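# Move glass beaker from door-side rack to window bench

## Task

Lift the beaker from the drying rack on the shelved bench by the door and set it upright, opening facing up, on the work surface of the shelved bench by the window. The task fails if the beaker touches the floor, drops more than a few centimetres, or is knocked hard enough to break. The parked cart, pedal bin and stool are movable. When finished, release the beaker and move the robot away from it. The task also fails if the robot falls or is left tilted.

## Robot and tools

ROBOT. A Rainbow Robotics RB-Y1. Its base has two drive wheels and two rear casters, is 0.66 m long and 0.58 m wide, and its front edge sits 0.10 m ahead of the drive axle. It can drive straight or turn in place but not move sideways. A leg folds at ankle, knee and hip under a chest that can also yaw. There are two seven-joint arms, each ending in a parallel gripper, and a head with pan and tilt. Cameras: head_camera, left_wrist_camera, right_wrist_camera.

FRAMES. Base frame: origin on the floor halfway between the drive wheels, x forward, y left, z up. The reported chest point lies on the spine 0.08 m under the shoulders; its x axis is the chest's facing and its z axis runs up the spine. left_hand and right_hand, also in the base frame, are the midpoint between that hand's finger pads; fingers point along its -z and close along its x. Printed hand positions can be inaccurate, worst when the arm is stretched. The odometry frame is the base frame where the robot started; base_odometry counts wheel rotation only (slip looks like travel), heading in radians from -3.142 to 3.142, left positive.

execute_actions. Arguments: "actions", a list holding one action or nothing (empty just reports state and images), and "cameras", a list of camera names or "all" (omitted or null gives all, [] gives none). An action may contain:
- "base": exactly one relative command. {"translate_m": d} drives d metres straight from the current spot, forward positive, -3 to 3. {"rotate_rad": d} turns in place by d radians, counter-clockwise seen from above positive, -3.2 to 3.2. A base move needing over 8.667 s is refused.
- "joints": an object of absolute targets keyed by joint name, radians except grippers in metres. Ranges: torso_squat_rad 0 to 1.2 (bigger lowers the level chest); torso_shift_rad -0.3 to 0.6 (positive pushes hips forward); torso_pitch_rad -0.2 to 1.4 (positive leans forward); torso_yaw_rad -1.5 to 1.5 (positive left). Each arm: shoulder_pitch -2.356 to 2.356 (0 hanging, negative swings forward and up); shoulder_roll 0 to 3.141 for left and -3.141 to 0 for right (away from the body); shoulder_yaw -2.094 to 2.094; elbow -2.617 to 0.01 (negative bends); forearm_roll -3.141 to 3.141; wrist_pitch -1.57 to 1.919 (negative tips the hand forward); hand_roll -2.705 to 2.705; gripper_m 0 to 0.1 (pad gap). Yaw and roll signs are the same on both arms (positive to the left, counter-clockwise). head_pan_rad -0.523 to 0.523 (left positive, relative to chest); head_tilt_rad -0.35 to 1.57 (positive looks down). Names carry the left_ or right_ prefix, e.g. right_elbow_rad. Tolerance for done is 0.02 rad, or 0.004 m for grippers.
- "speeds": caps for this action only, translate_m 0.05 to 0.4 m/s, rotate_rad 0.1 to 1.509 rad/s.
- "min_time_s": 0.1 to 8, the shortest duration for each arm and head motion.
Top speeds: arm joints 1 rad/s (wrist-area joints 1.5), head 1.5, squat and pitch 0.3, shift 0.15, yaw 0.6, grippers 0.1 m/s. No action may exceed 15 s. Any unknown key or out-of-range number rejects the whole call. Joints you omit may keep chasing an older target.

TORSO combined limits: squat + shift <= 1.52; squat - shift + pitch <= 1.57; shift + 0.5 pitch - 0.4 squat <= 0.7; shift + 0.3 pitch - 0.5 squat <= 0.39. Violations leave commanded torso joints short, reported off_target.

wait: "seconds" 0 to 10; returns the same state and pictures as an empty call. zoom_image: "camera" and "region" [x0, y0, x1, y1] in pixels from the top-left of that camera's latest full image, no larger than 504 by 504. finished_scene: "scene" is the current scene number; it ends that scene permanently and says whether the goal held. Replying with no tool call ends everything.

RESULTS. A "pictures" line lists image order. base_status and joint_status give each motion's outcome: done (for the base, wheels turned as commanded even if slipping); off_target (resting short, maybe still pushing); limit_stop_at_<name>; contact_stop (torso or arm met firm resistance); time_out; stopped_with_arm (torso halted because an arm had a contact stop); limit_stop_at_own_body (the self-collision guard halted motion before touching; move the arm or torso apart). A contact_stop or time_out in one member halts its whole group (the four torso joints, or one arm's seven joints) and discards old targets. "joint command not followed" plus a "cause:" line means an arm's targets were withheld to avoid self or arm-to-arm collision; such joints show not_followed and may be retried later. on_its_own covers uncommanded parts, where "held at" is a held target, not a position. MOTOR HOT warns from 65 °C; an OVER-TEMPERATURE FAULT at 80 °C brakes the arm and stops the robot, keys cut short reading limit_stop_at_motor_heat; resend targets afterward. A torque fault (joint contact torque reaching its limit: 63 N m shoulders, 32.4 elbow, 22.5 wrist joints, load included) freezes the robot for 10 s.

RECOVERY. After a stop, first back the arm off in its own action, then the torso. If both hands share an object and the torso contact-stops instantly with nothing in the way, command every arm joint (not grippers) to its reported position and resend the torso move.

CAUTIONS. To grip, command a gap at least 0.005 m narrower than the object; off_target is then expected. Set the beaker down gently and upright; never let it drop or strike anything. The base keeps pushing into furniture it hits, and a bent leg can protrude ahead of the base or shove the robot backward unseen by odometry. Cart, bin and stool can be bumped aside. Arms must never collide or press on each other, grippers included. Too much weight far forward can tip the robot. Loose items may occasionally get nudged. Finish released, clear of the beaker, and upright.

Each tool is called after "Call:" in YAML: its name, and indented under it one key for each argument.

## Session

Call:
execute_actions:
  actions: []

Scene clock: 0.00 s.
base_odometry: x=+0.000 y=+0.000 heading=+0.000 (m, m, rad; odometry frame)
base_status: not commanded
joint_positions: torso_squat_rad=+0.350 torso_shift_rad=+0.000 torso_pitch_rad=+0.000 torso_yaw_rad=+0.000 left_shoulder_pitch_rad=-0.030 left_shoulder_roll_rad=+0.037 left_shoulder_yaw_rad=-0.047 left_elbow_rad=-0.261 left_forearm_roll_rad=-0.019 left_wrist_pitch_rad=+0.023 left_hand_roll_rad=+0.048 left_gripper_m=+0.100 right_shoulder_pitch_rad=+0.026 right_shoulder_roll_rad=-0.051 right_shoulder_yaw_rad=-0.017 right_elbow_rad=-0.120 right_forearm_roll_rad=-0.036 right_wrist_pitch_rad=+0.029 right_hand_roll_rad=-0.020 right_gripper_m=+0.100 head_pan_rad=-0.001 head_tilt_rad=+0.400
joint_status: not commanded
chest: x=-0.2281 y=+0.0006 z=+1.2476 quat_wxyz=(+1.000, +0.000, +0.000, +0.000) (m; base frame)
left_hand: x=-0.0851 y=+0.2410 z=+0.5760 quat_wxyz=(+0.991, +0.013, -0.133, -0.016) (m; base frame)
right_hand: x=-0.1956 y=-0.2599 z=+0.5643 quat_wxyz=(+0.998, -0.025, -0.034, -0.040) (m; base frame)
pictures: head_camera, left_wrist_camera, right_wrist_camera
Images, in order (width x height): head_camera 896x504, left_wrist_camera 644x364, right_wrist_camera 644x364.

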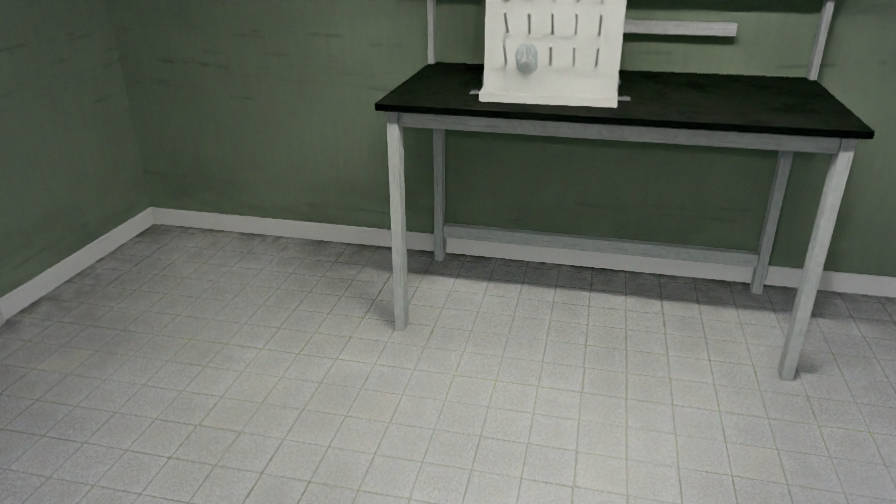

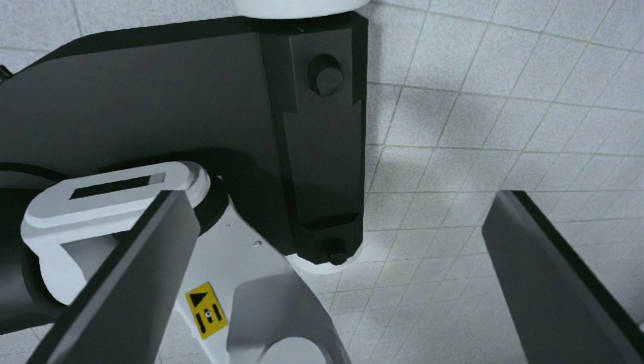

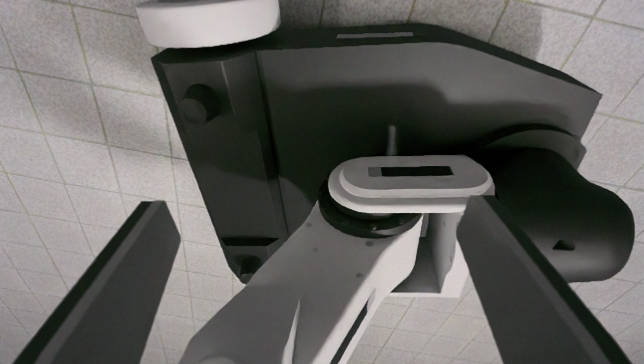

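Call:
execute_actions:
  actions:
    - {"joints":{"head_tilt_rad":0.1,"head_pan_rad":-0.5,"torso_yaw_rad":-0.6}}
  cameras: ["head_camera"]

Call:
execute_actions:
  actions:
    - {"joints":{"torso_yaw_rad":-1.5}}
  cameras: ["head_camera"]

Scene clock: 2.70 s.
base_odometry: x=+0.000 y=+0.000 heading=+0.000 (m, m, rad; odometry frame)
base_status: not commanded
joint_positions: torso_squat_rad=+0.350 torso_shift_rad=+0.000 torso_pitch_rad=+0.000 torso_yaw_rad=-0.600 left_shoulder_pitch_rad=-0.030 left_shoulder_roll_rad=+0.037 left_shoulder_yaw_rad=-0.047 left_elbow_rad=-0.261 left_forearm_roll_rad=-0.019 left_wrist_pitch_rad=+0.023 left_hand_roll_rad=+0.048 left_gripper_m=+0.100 right_shoulder_pitch_rad=+0.026 right_shoulder_roll_rad=-0.051 right_shoulder_yaw_rad=-0.017 right_elbow_rad=-0.120 right_forearm_roll_rad=-0.036 right_wrist_pitch_rad=+0.029 right_hand_roll_rad=-0.020 right_gripper_m=+0.100 head_pan_rad=-0.500 head_tilt_rad=+0.100
joint_status: all done
chest: x=-0.2281 y=+0.0006 z=+1.2476 quat_wxyz=(+0.955, +0.000, +0.000, -0.296) (m; base frame)
left_hand: x=+0.0261 y=+0.1182 z=+0.5762 quat_wxyz=(+0.942, -0.027, -0.131, -0.308) (m; base frame)
right_hand: x=-0.3479 y=-0.2329 z=+0.5643 quat_wxyz=(+0.942, -0.034, -0.025, -0.333) (m; base frame)
pictures: head_camera
Images, in order (width x height): head_camera 896x504.

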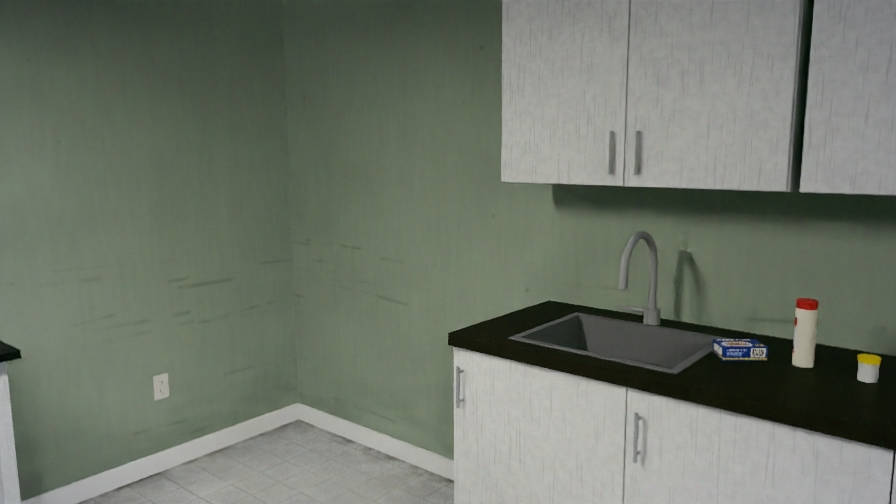

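Scene clock: 4.20 s.
base_odometry: x=+0.000 y=+0.000 heading=+0.000 (m, m, rad; odometry frame)
base_status: not commanded
joint_positions: torso_squat_rad=+0.350 torso_shift_rad=+0.000 torso_pitch_rad=+0.000 torso_yaw_rad=-1.136 left_shoulder_pitch_rad=-0.030 left_shoulder_roll_rad=+0.037 left_shoulder_yaw_rad=-0.047 left_elbow_rad=-0.262 left_forearm_roll_rad=-0.019 left_wrist_pitch_rad=+0.023 left_hand_roll_rad=+0.048 left_gripper_m=+0.100 right_shoulder_pitch_rad=+0.027 right_shoulder_roll_rad=-0.051 right_shoulder_yaw_rad=-0.017 right_elbow_rad=-0.120 right_forearm_roll_rad=-0.036 right_wrist_pitch_rad=+0.029 right_hand_roll_rad=-0.020 right_gripper_m=+0.100 head_pan_rad=-0.500 head_tilt_rad=+0.100
joint_status: torso_yaw_rad limit_stop_at_own_body (moved -0.536 of -0.900)
on_its_own: torso_yaw_rad is held at -1.135, not at your -1.500, since a limit_stop_at_own_body
chest: x=-0.2281 y=+0.0006 z=+1.2476 quat_wxyz=(+0.843, +0.000, +0.000, -0.538) (m; base frame)
left_hand: x=+0.0509 y=-0.0283 z=+0.5764 quat_wxyz=(+0.827, -0.060, -0.120, -0.546) (m; base frame)
right_hand: x=-0.4502 y=-0.1388 z=+0.5642 quat_wxyz=(+0.820, -0.039, -0.015, -0.570) (m; base frame)
pictures: head_camera
Images, in order (width x height): head_camera 896x504.

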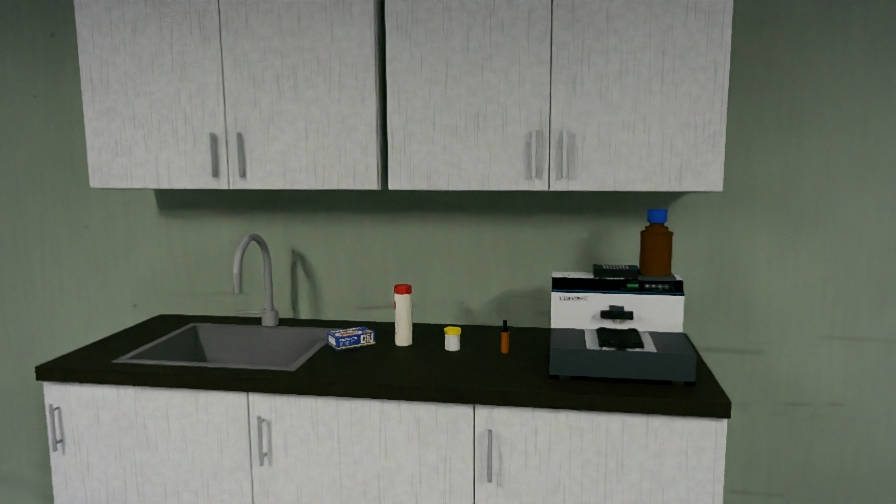

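Call:
execute_actions:
  actions:
    - {"base":{"rotate_rad":-0.22},"joints":{"torso_yaw_rad":0,"head_pan_rad":0,"head_tilt_rad":0.3}}
  cameras: ["head_camera"]

Call:
execute_actions:
  actions:
    - {"base":{"translate_m":1.0}}
  cameras: ["head_camera"]

Scene clock: 8.07 s.
base_odometry: x=+0.000 y=+0.000 heading=-0.220 (m, m, rad; odometry frame)
base_status: done
joint_positions: torso_squat_rad=+0.350 torso_shift_rad=+0.000 torso_pitch_rad=+0.000 torso_yaw_rad=+0.000 left_shoulder_pitch_rad=-0.030 left_shoulder_roll_rad=+0.037 left_shoulder_yaw_rad=-0.047 left_elbow_rad=-0.261 left_forearm_roll_rad=-0.019 left_wrist_pitch_rad=+0.023 left_hand_roll_rad=+0.048 left_gripper_m=+0.100 right_shoulder_pitch_rad=+0.026 right_shoulder_roll_rad=-0.051 right_shoulder_yaw_rad=-0.017 right_elbow_rad=-0.120 right_forearm_roll_rad=-0.036 right_wrist_pitch_rad=+0.029 right_hand_roll_rad=-0.020 right_gripper_m=+0.100 head_pan_rad=+0.000 head_tilt_rad=+0.300
joint_status: all done
chest: x=-0.2281 y=+0.0006 z=+1.2476 quat_wxyz=(+1.000, +0.000, +0.000, +0.000) (m; base frame)
left_hand: x=-0.0852 y=+0.2410 z=+0.5760 quat_wxyz=(+0.991, +0.013, -0.133, -0.016) (m; base frame)
right_hand: x=-0.1956 y=-0.2599 z=+0.5644 quat_wxyz=(+0.998, -0.025, -0.034, -0.040) (m; base frame)
pictures: head_camera
Images, in order (width x height): head_camera 896x504.

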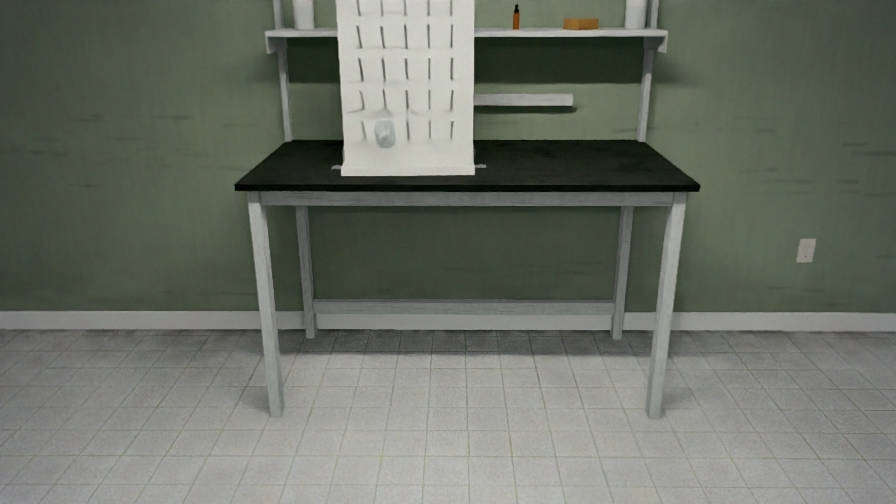

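Scene clock: 11.97 s.
base_odometry: x=+0.976 y=-0.219 heading=-0.221 (m, m, rad; odometry frame)
base_status: done
joint_positions: torso_squat_rad=+0.350 torso_shift_rad=+0.000 torso_pitch_rad=+0.000 torso_yaw_rad=+0.000 left_shoulder_pitch_rad=-0.030 left_shoulder_roll_rad=+0.037 left_shoulder_yaw_rad=-0.047 left_elbow_rad=-0.261 left_forearm_roll_rad=-0.019 left_wrist_pitch_rad=+0.023 left_hand_roll_rad=+0.048 left_gripper_m=+0.100 right_shoulder_pitch_rad=+0.026 right_shoulder_roll_rad=-0.051 right_shoulder_yaw_rad=-0.017 right_elbow_rad=-0.120 right_forearm_roll_rad=-0.036 right_wrist_pitch_rad=+0.029 right_hand_roll_rad=-0.020 right_gripper_m=+0.100 head_pan_rad=+0.000 head_tilt_rad=+0.300
joint_status: not commanded
chest: x=-0.2281 y=+0.0006 z=+1.2476 quat_wxyz=(+1.000, +0.000, +0.000, +0.000) (m; base frame)
left_hand: x=-0.0851 y=+0.2410 z=+0.5760 quat_wxyz=(+0.991, +0.013, -0.133, -0.016) (m; base frame)
right_hand: x=-0.1955 y=-0.2599 z=+0.5643 quat_wxyz=(+0.998, -0.025, -0.034, -0.040) (m; base frame)
pictures: head_camera
Images, in order (width x height): head_camera 896x504.

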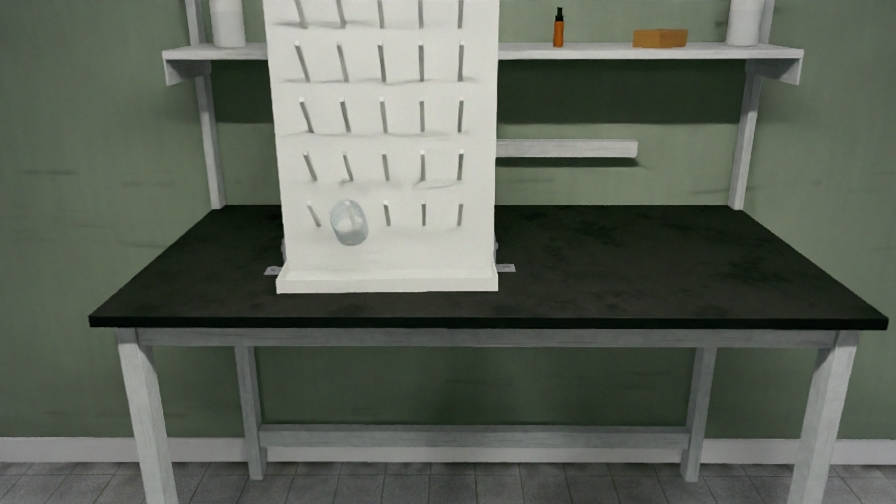

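Call:
execute_actions:
  actions:
    - {"base":{"translate_m":0.55},"joints":{"torso_squat_rad":0.9,"left_shoulder_pitch_rad":0,"left_shoulder_roll_rad":0.03,"left_shoulder_yaw_rad":0,"left_elbow_rad":-2.0,"left_forearm_roll_rad":0,"left_wrist_pitch_rad":-0.1,"left_hand_roll_rad":1.57,"left_gripper_m":0.09,"right_elbow_rad":-0.9,"right_shoulder_pitch_rad":0.4,"right_shoulder_roll_rad":-0.15,"head_pan_rad":0.15}}
  cameras: ["head_camera","left_wrist_camera"]

Scene clock: 23.80 s.
base_odometry: x=+1.513 y=-0.340 heading=-0.222 (m, m, rad; odometry frame)
base_status: done
joint_positions: torso_squat_rad=+0.900 torso_shift_rad=+0.000 torso_pitch_rad=+0.000 torso_yaw_rad=+0.000 left_shoulder_pitch_rad=+0.000 left_shoulder_roll_rad=+0.030 left_shoulder_yaw_rad=+0.000 left_elbow_rad=-2.000 left_forearm_roll_rad=+0.000 left_wrist_pitch_rad=-0.100 left_hand_roll_rad=+1.570 left_gripper_m=+0.090 right_shoulder_pitch_rad=+0.400 right_shoulder_roll_rad=-0.150 right_shoulder_yaw_rad=-0.017 right_elbow_rad=-0.900 right_forearm_roll_rad=-0.036 right_wrist_pitch_rad=+0.029 right_hand_roll_rad=-0.020 right_gripper_m=+0.100 head_pan_rad=+0.150 head_tilt_rad=+0.300
joint_status: all done
chest: x=-0.2280 y=+0.0005 z=+1.0251 quat_wxyz=(+1.000, +0.000, +0.000, +0.000) (m; base frame)
left_hand: x=+0.2477 y=+0.2228 z=+1.0237 quat_wxyz=(+0.361, -0.608, -0.619, +0.343) (m; base frame)
right_hand: x=-0.1026 y=-0.3528 z=+0.4074 quat_wxyz=(+0.965, -0.087, -0.242, -0.052) (m; base frame)
pictures: head_camera, left_wrist_camera
Images, in order (width x height): head_camera 896x504, left_wrist_camera 644x364.

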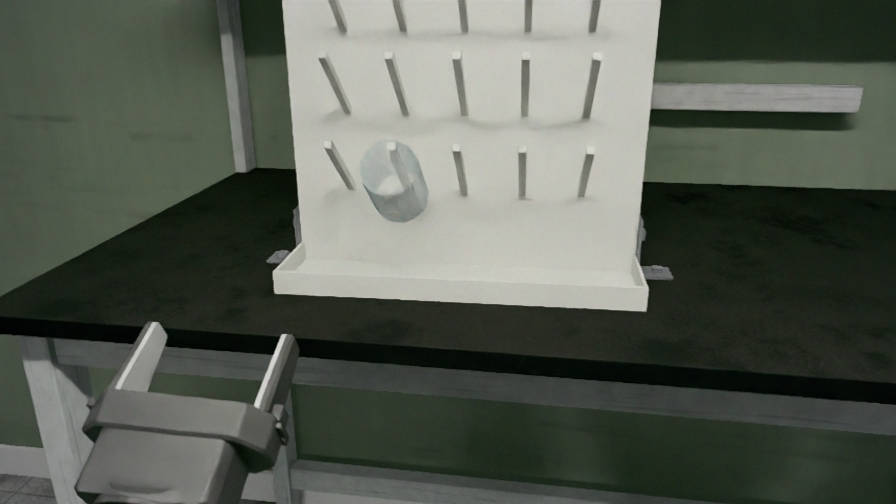

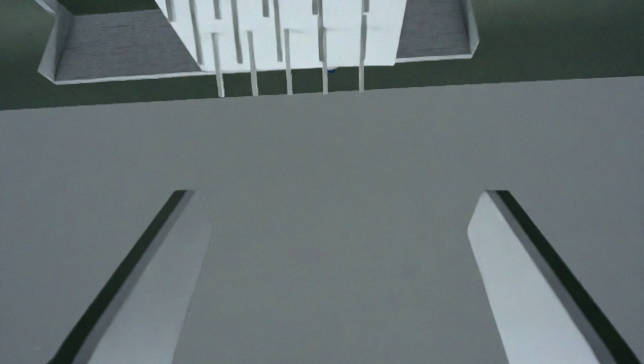

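Call:
execute_actions:
  actions:
    - {"base":{"translate_m":0.27},"joints":{"torso_squat_rad":0.85,"left_shoulder_yaw_rad":-0.08,"head_pan_rad":0.3,"head_tilt_rad":0.45}}
  cameras: ["head_camera","left_wrist_camera"]

Scene clock: 28.33 s.
base_odometry: x=+1.776 y=-0.399 heading=-0.223 (m, m, rad; odometry frame)
base_status: done
joint_positions: torso_squat_rad=+0.850 torso_shift_rad=+0.000 torso_pitch_rad=+0.000 torso_yaw_rad=+0.000 left_shoulder_pitch_rad=+0.000 left_shoulder_roll_rad=+0.030 left_shoulder_yaw_rad=-0.080 left_elbow_rad=-2.000 left_forearm_roll_rad=+0.000 left_wrist_pitch_rad=-0.100 left_hand_roll_rad=+1.570 left_gripper_m=+0.090 right_shoulder_pitch_rad=+0.400 right_shoulder_roll_rad=-0.150 right_shoulder_yaw_rad=-0.017 right_elbow_rad=-0.900 right_forearm_roll_rad=-0.036 right_wrist_pitch_rad=+0.029 right_hand_roll_rad=-0.020 right_gripper_m=+0.100 head_pan_rad=+0.300 head_tilt_rad=+0.450
joint_status: all done
chest: x=-0.2280 y=+0.0005 z=+1.0519 quat_wxyz=(+1.000, +0.000, +0.000, +0.000) (m; base frame)
left_hand: x=+0.2462 y=+0.1850 z=+1.0494 quat_wxyz=(+0.375, -0.632, -0.594, +0.329) (m; base frame)
right_hand: x=-0.1027 y=-0.3528 z=+0.4342 quat_wxyz=(+0.965, -0.087, -0.242, -0.052) (m; base frame)
pictures: head_camera, left_wrist_camera
Images, in order (width x height): head_camera 896x504, left_wrist_camera 644x364.

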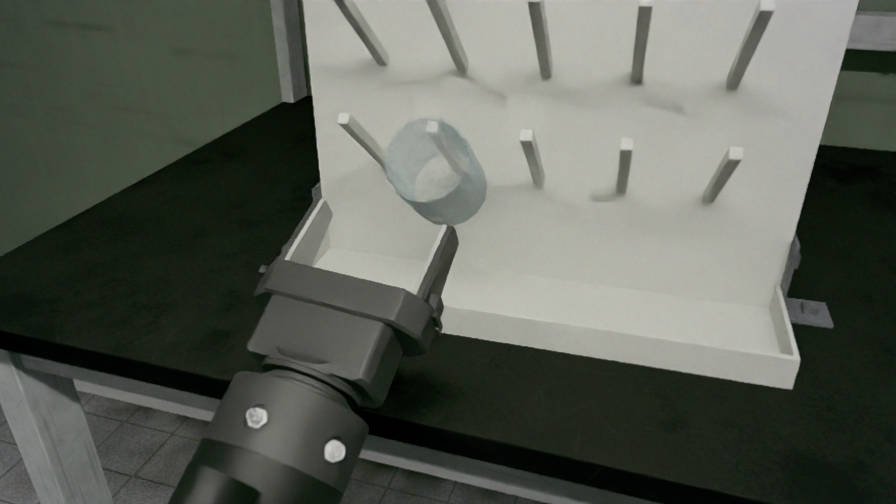

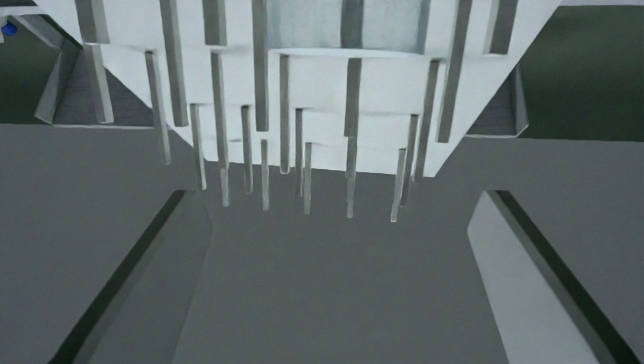

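Call:
execute_actions:
  actions:
    - {"base":{"translate_m":0.06},"speeds":{"translate_m":0.06}}
  cameras: ["head_camera","left_wrist_camera"]

Scene clock: 30.47 s.
base_odometry: x=+1.835 y=-0.412 heading=-0.224 (m, m, rad; odometry frame)
base_status: done
joint_positions: torso_squat_rad=+0.850 torso_shift_rad=+0.000 torso_pitch_rad=+0.000 torso_yaw_rad=+0.000 left_shoulder_pitch_rad=+0.000 left_shoulder_roll_rad=+0.030 left_shoulder_yaw_rad=-0.080 left_elbow_rad=-2.000 left_forearm_roll_rad=+0.000 left_wrist_pitch_rad=-0.100 left_hand_roll_rad=+1.570 left_gripper_m=+0.090 right_shoulder_pitch_rad=+0.400 right_shoulder_roll_rad=-0.150 right_shoulder_yaw_rad=-0.017 right_elbow_rad=-0.900 right_forearm_roll_rad=-0.036 right_wrist_pitch_rad=+0.029 right_hand_roll_rad=-0.020 right_gripper_m=+0.100 head_pan_rad=+0.300 head_tilt_rad=+0.450
joint_status: not commanded
chest: x=-0.2281 y=+0.0005 z=+1.0519 quat_wxyz=(+1.000, +0.000, +0.000, +0.000) (m; base frame)
left_hand: x=+0.2462 y=+0.1850 z=+1.0495 quat_wxyz=(+0.375, -0.632, -0.594, +0.329) (m; base frame)
right_hand: x=-0.1027 y=-0.3528 z=+0.4342 quat_wxyz=(+0.965, -0.087, -0.242, -0.052) (m; base frame)
pictures: head_camera, left_wrist_camera
Images, in order (width x height): head_camera 896x504, left_wrist_camera 644x364.

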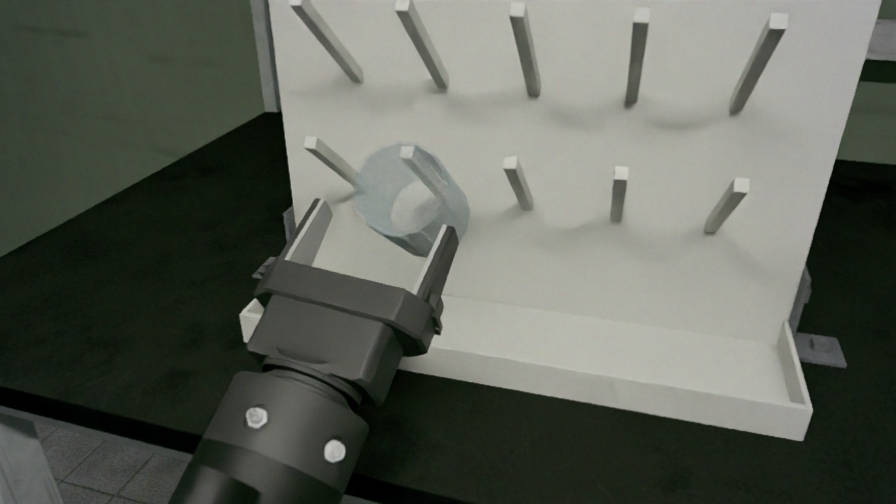

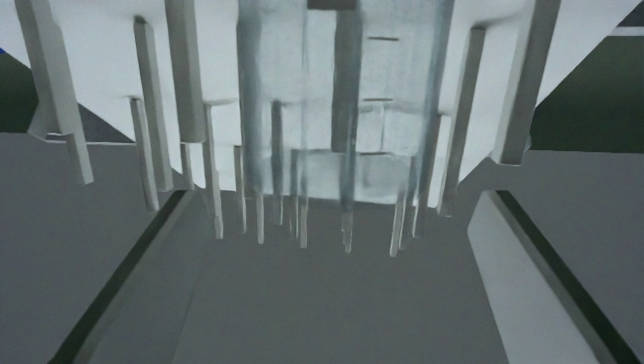

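Call:
execute_actions:
  actions:
    - {"base":{"translate_m":0.04},"speeds":{"translate_m":0.05}}
  cameras: ["head_camera","left_wrist_camera"]

Scene clock: 32.63 s.
base_odometry: x=+1.874 y=-0.421 heading=-0.225 (m, m, rad; odometry frame)
base_status: done
joint_positions: torso_squat_rad=+0.850 torso_shift_rad=+0.000 torso_pitch_rad=+0.000 torso_yaw_rad=+0.000 left_shoulder_pitch_rad=+0.000 left_shoulder_roll_rad=+0.030 left_shoulder_yaw_rad=-0.080 left_elbow_rad=-2.000 left_forearm_roll_rad=+0.000 left_wrist_pitch_rad=-0.100 left_hand_roll_rad=+1.570 left_gripper_m=+0.090 right_shoulder_pitch_rad=+0.400 right_shoulder_roll_rad=-0.150 right_shoulder_yaw_rad=-0.017 right_elbow_rad=-0.900 right_forearm_roll_rad=-0.036 right_wrist_pitch_rad=+0.029 right_hand_roll_rad=-0.020 right_gripper_m=+0.100 head_pan_rad=+0.300 head_tilt_rad=+0.450
joint_status: not commanded
chest: x=-0.2281 y=+0.0005 z=+1.0519 quat_wxyz=(+1.000, +0.000, +0.000, +0.000) (m; base frame)
left_hand: x=+0.2462 y=+0.1850 z=+1.0495 quat_wxyz=(+0.375, -0.632, -0.594, +0.329) (m; base frame)
right_hand: x=-0.1027 y=-0.3528 z=+0.4342 quat_wxyz=(+0.965, -0.087, -0.242, -0.052) (m; base frame)
pictures: head_camera, left_wrist_camera
Images, in order (width x height): head_camera 896x504, left_wrist_camera 644x364.

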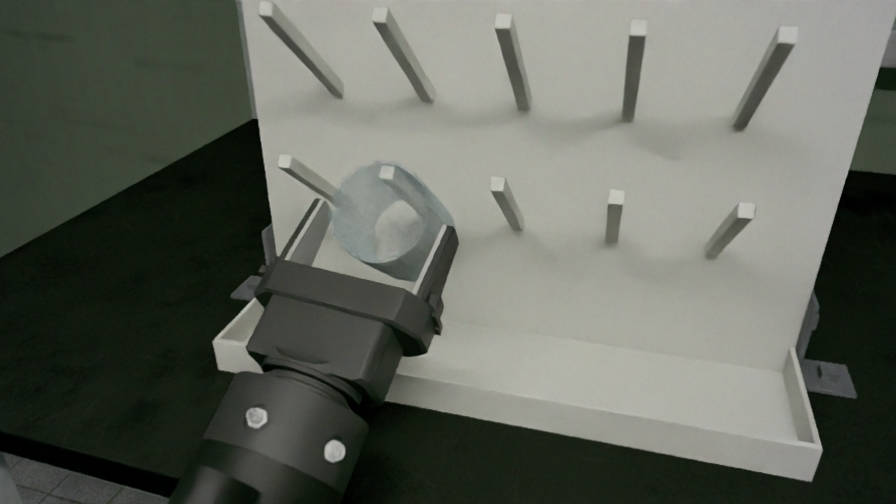

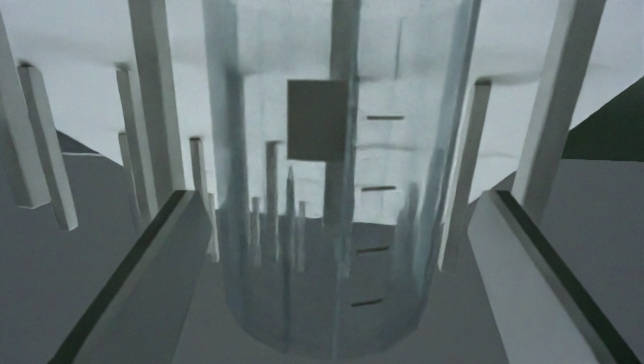

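Call:
execute_actions:
  actions:
    - {"base":{"translate_m":0.03},"speeds":{"translate_m":0.05},"joints":{"torso_squat_rad":0.885}}
  cameras: ["head_camera","left_wrist_camera"]

Scene clock: 44.03 s.
TORQUE FAULT: left_elbow_rad reached its load limit. The robot stopped for 10 seconds, dropped its targets and accepts commands again. The stop added 9.5 s to the call and to motion_time.
base_odometry: x=+1.899 y=-0.427 heading=-0.225 (m, m, rad; odometry frame)
base_status: done
joint_positions: torso_squat_rad=+0.881 torso_shift_rad=-0.002 torso_pitch_rad=-0.005 torso_yaw_rad=+0.001 left_shoulder_pitch_rad=+0.000 left_shoulder_roll_rad=+0.030 left_shoulder_yaw_rad=-0.081 left_elbow_rad=-2.012 left_forearm_roll_rad=+0.000 left_wrist_pitch_rad=-0.101 left_hand_roll_rad=+1.570 left_gripper_m=+0.090 right_shoulder_pitch_rad=+0.400 right_shoulder_roll_rad=-0.150 right_shoulder_yaw_rad=-0.017 right_elbow_rad=-0.900 right_forearm_roll_rad=-0.036 right_wrist_pitch_rad=+0.029 right_hand_roll_rad=-0.020 right_gripper_m=+0.100 head_pan_rad=+0.300 head_tilt_rad=+0.450
joint_status: torso_squat_rad contact_stop (moved +0.031 of +0.035)
chest: x=-0.2305 y=+0.0003 z=+1.0356 quat_wxyz=(+1.000, +0.000, -0.002, +0.000) (m; base frame)
left_hand: x=+0.2411 y=+0.1847 z=+1.0409 quat_wxyz=(+0.369, -0.635, -0.596, +0.323) (m; base frame)
right_hand: x=-0.1019 y=-0.3527 z=+0.4184 quat_wxyz=(+0.964, -0.087, -0.244, -0.051) (m; base frame)
pictures: head_camera, left_wrist_camera
Images, in order (width x height): head_camera 896x504, left_wrist_camera 644x364.

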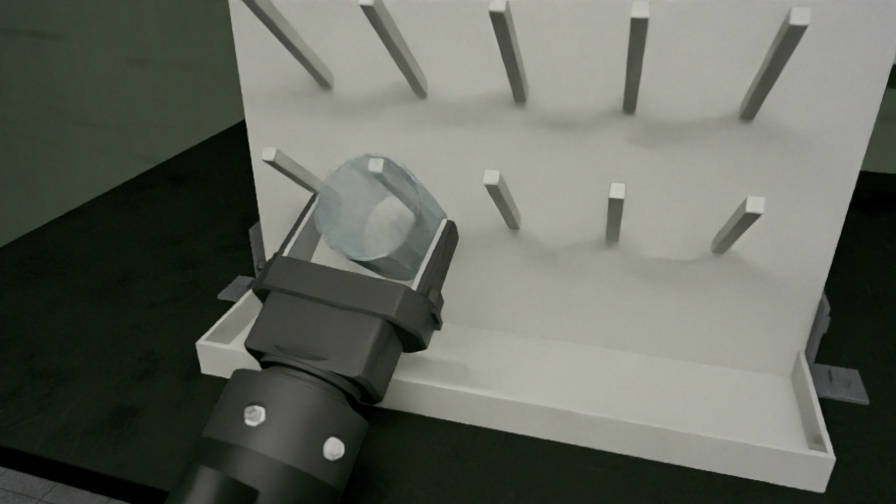

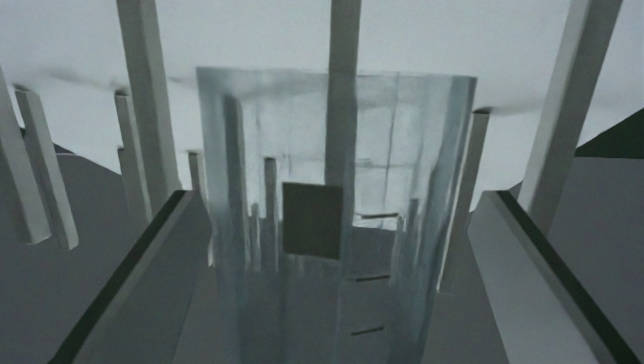

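Hit the edge. Ease up slightly and grip here.

Call:
execute_actions:
  actions:
    - {"joints":{"torso_squat_rad":0.87,"left_gripper_m":0.055}}
  cameras: ["head_camera","left_wrist_camera"]

Scene clock: 45.70 s.
base_odometry: x=+1.899 y=-0.427 heading=-0.225 (m, m, rad; odometry frame)
base_status: not commanded
joint_positions: torso_squat_rad=+0.870 torso_shift_rad=-0.001 torso_pitch_rad=-0.002 torso_yaw_rad=+0.000 left_shoulder_pitch_rad=-0.002 left_shoulder_roll_rad=+0.030 left_shoulder_yaw_rad=-0.080 left_elbow_rad=-2.007 left_forearm_roll_rad=+0.000 left_wrist_pitch_rad=-0.101 left_hand_roll_rad=+1.570 left_gripper_m=+0.070 right_shoulder_pitch_rad=+0.400 right_shoulder_roll_rad=-0.150 right_shoulder_yaw_rad=-0.017 right_elbow_rad=-0.900 right_forearm_roll_rad=-0.036 right_wrist_pitch_rad=+0.029 right_hand_roll_rad=-0.020 right_gripper_m=+0.100 head_pan_rad=+0.300 head_tilt_rad=+0.450
joint_status: left_gripper_m off_target (ended at +0.070, target +0.055); the others done
chest: x=-0.2289 y=+0.0004 z=+1.0413 quat_wxyz=(+1.000, +0.000, -0.001, +0.000) (m; base frame)
left_hand: x=+0.2439 y=+0.1845 z=+1.0440 quat_wxyz=(+0.371, -0.634, -0.595, +0.325) (m; base frame)
right_hand: x=-0.1024 y=-0.3529 z=+0.4238 quat_wxyz=(+0.965, -0.087, -0.243, -0.052) (m; base frame)
pictures: head_camera, left_wrist_camera
Images, in order (width x height): head_camera 896x504, left_wrist_camera 644x364.

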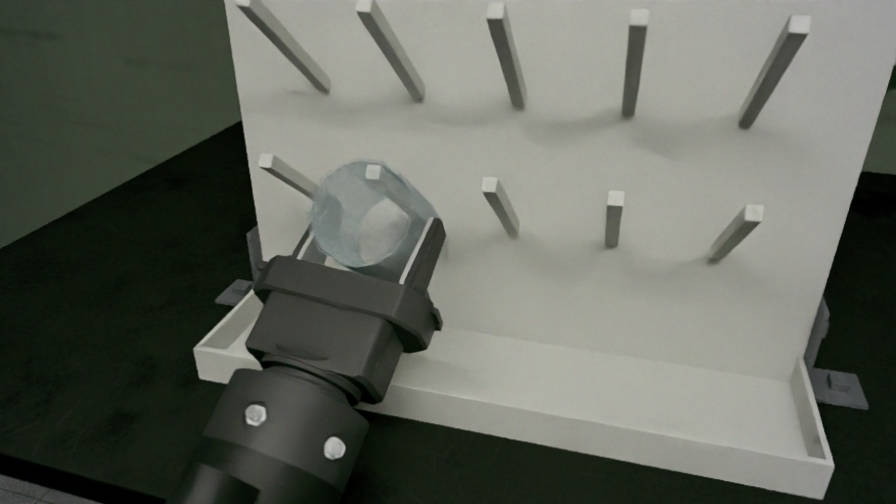

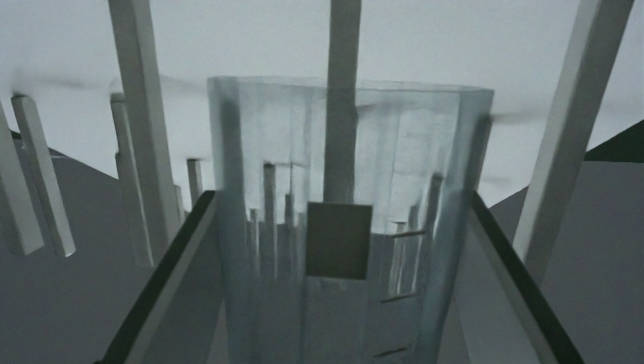

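Call:
execute_actions:
  actions:
    - {"base":{"translate_m":-0.035},"speeds":{"translate_m":0.05},"joints":{"torso_squat_rad":0.783}}
  cameras: ["head_camera"]

Call:
execute_actions:
  actions:
    - {"base":{"translate_m":-0.04},"speeds":{"translate_m":0.05},"joints":{"torso_squat_rad":0.69}}
  cameras: ["head_camera","left_wrist_camera"]

Scene clock: 48.00 s.
base_odometry: x=+1.865 y=-0.419 heading=-0.226 (m, m, rad; odometry frame)
base_status: done
joint_positions: torso_squat_rad=+0.783 torso_shift_rad=-0.001 torso_pitch_rad=-0.001 torso_yaw_rad=+0.000 left_shoulder_pitch_rad=-0.002 left_shoulder_roll_rad=+0.030 left_shoulder_yaw_rad=-0.080 left_elbow_rad=-2.006 left_forearm_roll_rad=+0.000 left_wrist_pitch_rad=-0.101 left_hand_roll_rad=+1.570 left_gripper_m=+0.070 right_shoulder_pitch_rad=+0.400 right_shoulder_roll_rad=-0.150 right_shoulder_yaw_rad=-0.017 right_elbow_rad=-0.900 right_forearm_roll_rad=-0.036 right_wrist_pitch_rad=+0.029 right_hand_roll_rad=-0.020 right_gripper_m=+0.100 head_pan_rad=+0.300 head_tilt_rad=+0.450
joint_status: all done
chest: x=-0.2288 y=+0.0005 z=+1.0861 quat_wxyz=(+1.000, +0.000, -0.001, +0.000) (m; base frame)
left_hand: x=+0.2441 y=+0.1846 z=+1.0883 quat_wxyz=(+0.372, -0.634, -0.595, +0.325) (m; base frame)
right_hand: x=-0.1024 y=-0.3529 z=+0.4686 quat_wxyz=(+0.965, -0.087, -0.243, -0.052) (m; base frame)
pictures: head_camera
Images, in order (width x height): head_camera 896x504.

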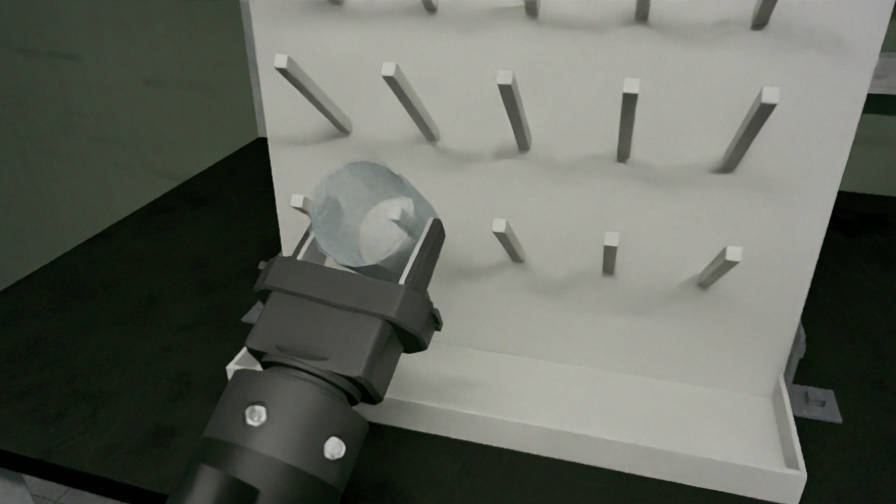

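Scene clock: 49.53 s.
base_odometry: x=+1.826 y=-0.410 heading=-0.226 (m, m, rad; odometry frame)
base_status: done
joint_positions: torso_squat_rad=+0.690 torso_shift_rad=-0.001 torso_pitch_rad=-0.001 torso_yaw_rad=+0.000 left_shoulder_pitch_rad=-0.002 left_shoulder_roll_rad=+0.030 left_shoulder_yaw_rad=-0.080 left_elbow_rad=-2.006 left_forearm_roll_rad=+0.000 left_wrist_pitch_rad=-0.101 left_hand_roll_rad=+1.570 left_gripper_m=+0.070 right_shoulder_pitch_rad=+0.400 right_shoulder_roll_rad=-0.150 right_shoulder_yaw_rad=-0.017 right_elbow_rad=-0.900 right_forearm_roll_rad=-0.036 right_wrist_pitch_rad=+0.029 right_hand_roll_rad=-0.020 right_gripper_m=+0.100 head_pan_rad=+0.300 head_tilt_rad=+0.450
joint_status: all done
chest: x=-0.2289 y=+0.0005 z=+1.1298 quat_wxyz=(+1.000, +0.000, -0.001, +0.000) (m; base frame)
left_hand: x=+0.2441 y=+0.1847 z=+1.1320 quat_wxyz=(+0.372, -0.634, -0.595, +0.325) (m; base frame)
right_hand: x=-0.1025 y=-0.3528 z=+0.5123 quat_wxyz=(+0.965, -0.087, -0.243, -0.052) (m; base frame)
pictures: head_camera, left_wrist_camera
Images, in order (width x height): head_camera 896x504, left_wrist_camera 644x364.

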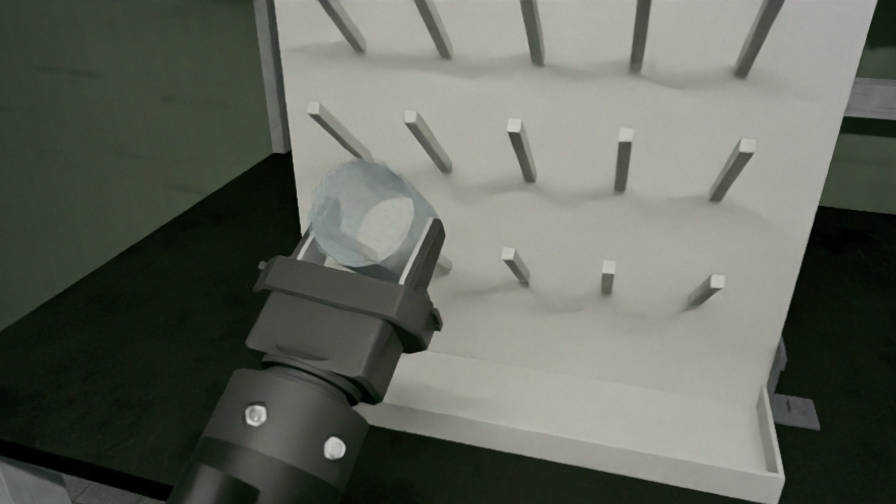

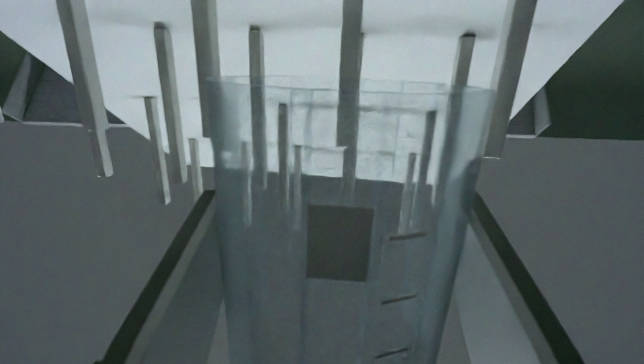

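Free. Back off, then turn; roll hand halfway to view the angle.

Call:
execute_actions:
  actions:
    - {"base":{"translate_m":-0.9}}
  cameras: []

Call:
execute_actions:
  actions:
    - {"base":{"rotate_rad":3.14},"joints":{"torso_squat_rad":0.3,"left_hand_roll_rad":0,"head_pan_rad":0,"head_tilt_rad":0.25},"min_time_s":3}
  cameras: ["head_camera"]

Scene clock: 54.07 s.
base_odometry: x=+0.949 y=-0.208 heading=-0.228 (m, m, rad; odometry frame)
base_status: done
joint_positions: torso_squat_rad=+0.690 torso_shift_rad=-0.001 torso_pitch_rad=-0.002 torso_yaw_rad=+0.000 left_shoulder_pitch_rad=-0.002 left_shoulder_roll_rad=+0.030 left_shoulder_yaw_rad=-0.080 left_elbow_rad=-2.006 left_forearm_roll_rad=+0.000 left_wrist_pitch_rad=-0.101 left_hand_roll_rad=+1.570 left_gripper_m=+0.070 right_shoulder_pitch_rad=+0.400 right_shoulder_roll_rad=-0.150 right_shoulder_yaw_rad=-0.017 right_elbow_rad=-0.900 right_forearm_roll_rad=-0.036 right_wrist_pitch_rad=+0.029 right_hand_roll_rad=-0.020 right_gripper_m=+0.100 head_pan_rad=+0.300 head_tilt_rad=+0.450
joint_status: not commanded
chest: x=-0.2289 y=+0.0005 z=+1.1298 quat_wxyz=(+1.000, +0.000, -0.001, +0.000) (m; base frame)
left_hand: x=+0.2440 y=+0.1847 z=+1.1320 quat_wxyz=(+0.372, -0.634, -0.595, +0.325) (m; base frame)
right_hand: x=-0.1025 y=-0.3528 z=+0.5123 quat_wxyz=(+0.965, -0.087, -0.243, -0.052) (m; base frame)
pictures: none
No camera images: the call's "cameras" was empty. Leave "cameras" out to get every camera's image.

Scene clock: 59.40 s.
base_odometry: x=+0.948 y=-0.208 heading=+2.912 (m, m, rad; odometry frame)
base_status: done
joint_positions: torso_squat_rad=+0.300 torso_shift_rad=-0.001 torso_pitch_rad=-0.002 torso_yaw_rad=+0.000 left_shoulder_pitch_rad=-0.002 left_shoulder_roll_rad=+0.030 left_shoulder_yaw_rad=-0.080 left_elbow_rad=-2.006 left_forearm_roll_rad=+0.000 left_wrist_pitch_rad=-0.101 left_hand_roll_rad=+0.000 left_gripper_m=+0.070 right_shoulder_pitch_rad=+0.400 right_shoulder_roll_rad=-0.150 right_shoulder_yaw_rad=-0.017 right_elbow_rad=-0.900 right_forearm_roll_rad=-0.036 right_wrist_pitch_rad=+0.029 right_hand_roll_rad=-0.020 right_gripper_m=+0.100 head_pan_rad=+0.000 head_tilt_rad=+0.250
joint_status: all done
chest: x=-0.2290 y=+0.0006 z=+1.2587 quat_wxyz=(+1.000, +0.000, -0.001, +0.000) (m; base frame)
left_hand: x=+0.2439 y=+0.1848 z=+1.2608 quat_wxyz=(+0.493, -0.028, -0.869, -0.032) (m; base frame)
right_hand: x=-0.1026 y=-0.3528 z=+0.6412 quat_wxyz=(+0.965, -0.087, -0.243, -0.052) (m; base frame)
pictures: head_camera
Images, in order (width x height): head_camera 896x504.

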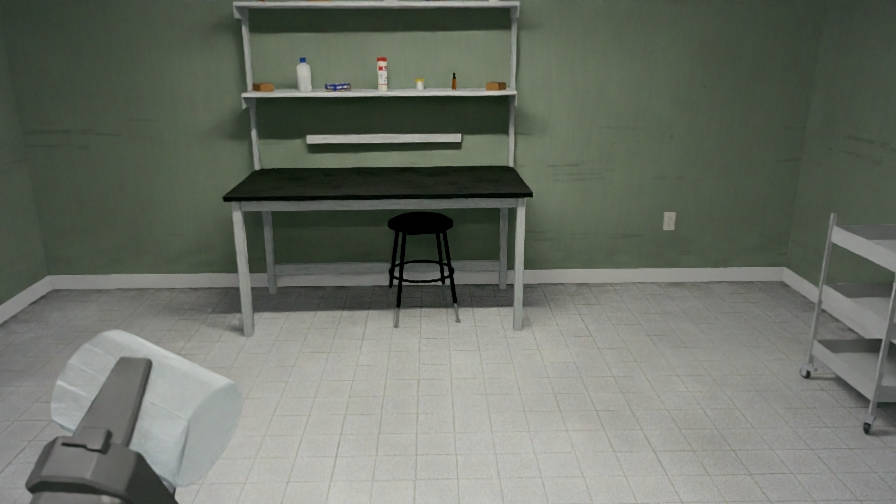

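Call:
execute_actions:
  actions:
    - {"base":{"translate_m":2.6},"joints":{"torso_squat_rad":0.6,"left_hand_roll_rad":-1.57,"left_elbow_rad":-1.4,"left_wrist_pitch_rad":-0.35,"left_shoulder_yaw_rad":-0.7,"head_pan_rad":0,"head_tilt_rad":0.7},"min_time_s":4}
  cameras: ["head_camera","left_wrist_camera"]

Scene clock: 68.47 s.
base_odometry: x=-1.584 y=+0.382 heading=+2.913 (m, m, rad; odometry frame)
base_status: done
joint_positions: torso_squat_rad=+0.600 torso_shift_rad=-0.001 torso_pitch_rad=-0.001 torso_yaw_rad=+0.000 left_shoulder_pitch_rad=-0.002 left_shoulder_roll_rad=+0.030 left_shoulder_yaw_rad=-0.700 left_elbow_rad=-1.400 left_forearm_roll_rad=+0.000 left_wrist_pitch_rad=-0.350 left_hand_roll_rad=-1.570 left_gripper_m=+0.070 right_shoulder_pitch_rad=+0.400 right_shoulder_roll_rad=-0.150 right_shoulder_yaw_rad=-0.017 right_elbow_rad=-0.900 right_forearm_roll_rad=-0.036 right_wrist_pitch_rad=+0.029 right_hand_roll_rad=-0.020 right_gripper_m=+0.100 head_pan_rad=+0.000 head_tilt_rad=+0.700
joint_status: all done
chest: x=-0.2288 y=+0.0006 z=+1.1677 quat_wxyz=(+1.000, +0.000, -0.001, +0.000) (m; base frame)
left_hand: x=+0.1582 y=-0.0956 z=+0.9305 quat_wxyz=(+0.265, +0.328, -0.688, -0.591) (m; base frame)
right_hand: x=-0.1025 y=-0.3528 z=+0.5502 quat_wxyz=(+0.965, -0.087, -0.242, -0.052) (m; base frame)
pictures: head_camera, left_wrist_camera
Images, in order (width x height): head_camera 896x504, left_wrist_camera 644x364.

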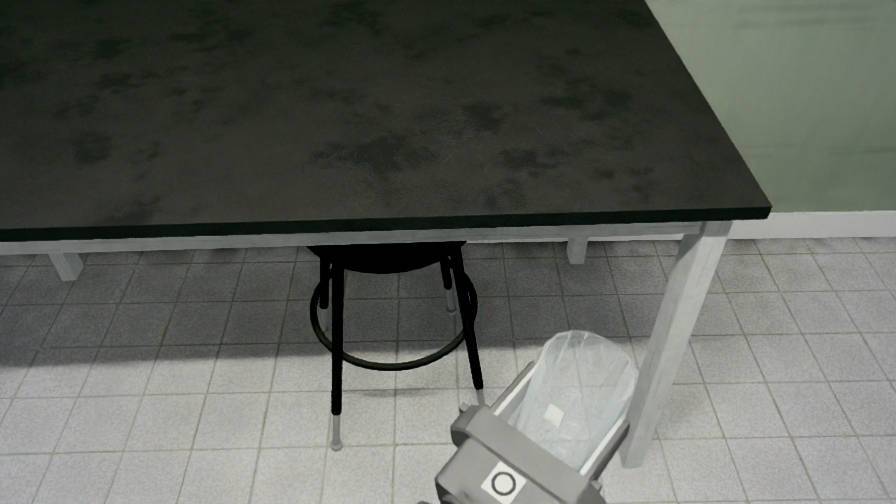

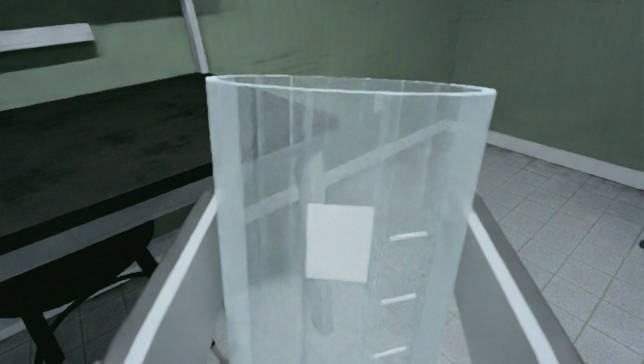

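Call:
execute_actions:
  actions:
    - {"base":{"translate_m":0.3},"joints":{"torso_squat_rad":0.76,"left_shoulder_yaw_rad":0,"head_pan_rad":0.4,"head_tilt_rad":0.75},"min_time_s":1.5}
  cameras: ["head_camera","left_wrist_camera"]

Scene clock: 73.13 s.
base_odometry: x=-1.876 y=+0.450 heading=+2.914 (m, m, rad; odometry frame)
base_status: done
joint_positions: torso_squat_rad=+0.760 torso_shift_rad=-0.001 torso_pitch_rad=-0.001 torso_yaw_rad=+0.000 left_shoulder_pitch_rad=-0.002 left_shoulder_roll_rad=+0.030 left_shoulder_yaw_rad=+0.000 left_elbow_rad=-1.400 left_forearm_roll_rad=+0.000 left_wrist_pitch_rad=-0.350 left_hand_roll_rad=-1.570 left_gripper_m=+0.070 right_shoulder_pitch_rad=+0.400 right_shoulder_roll_rad=-0.150 right_shoulder_yaw_rad=-0.017 right_elbow_rad=-0.900 right_forearm_roll_rad=-0.036 right_wrist_pitch_rad=+0.029 right_hand_roll_rad=-0.020 right_gripper_m=+0.100 head_pan_rad=+0.400 head_tilt_rad=+0.750
joint_status: all done
chest: x=-0.2288 y=+0.0005 z=+1.0973 quat_wxyz=(+1.000, +0.000, -0.001, +0.000) (m; base frame)
left_hand: x=+0.2770 y=+0.2292 z=+0.8700 quat_wxyz=(+0.445, +0.550, -0.537, -0.460) (m; base frame)
right_hand: x=-0.1025 y=-0.3529 z=+0.4798 quat_wxyz=(+0.965, -0.087, -0.242, -0.052) (m; base frame)
pictures: head_camera, left_wrist_camera
Images, in order (width x height): head_camera 896x504, left_wrist_camera 644x364.

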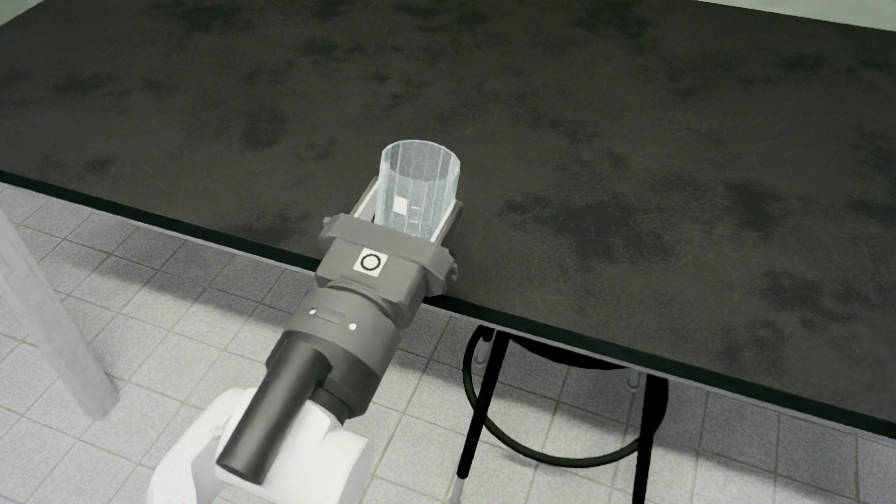

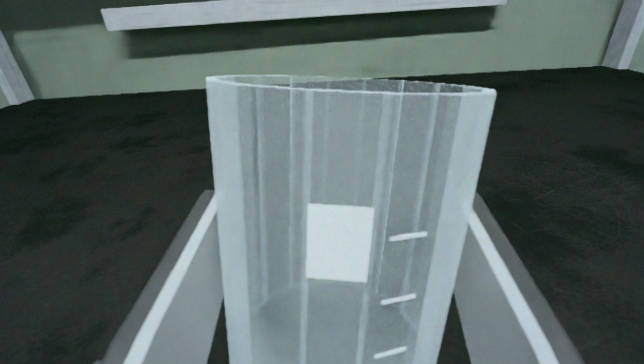

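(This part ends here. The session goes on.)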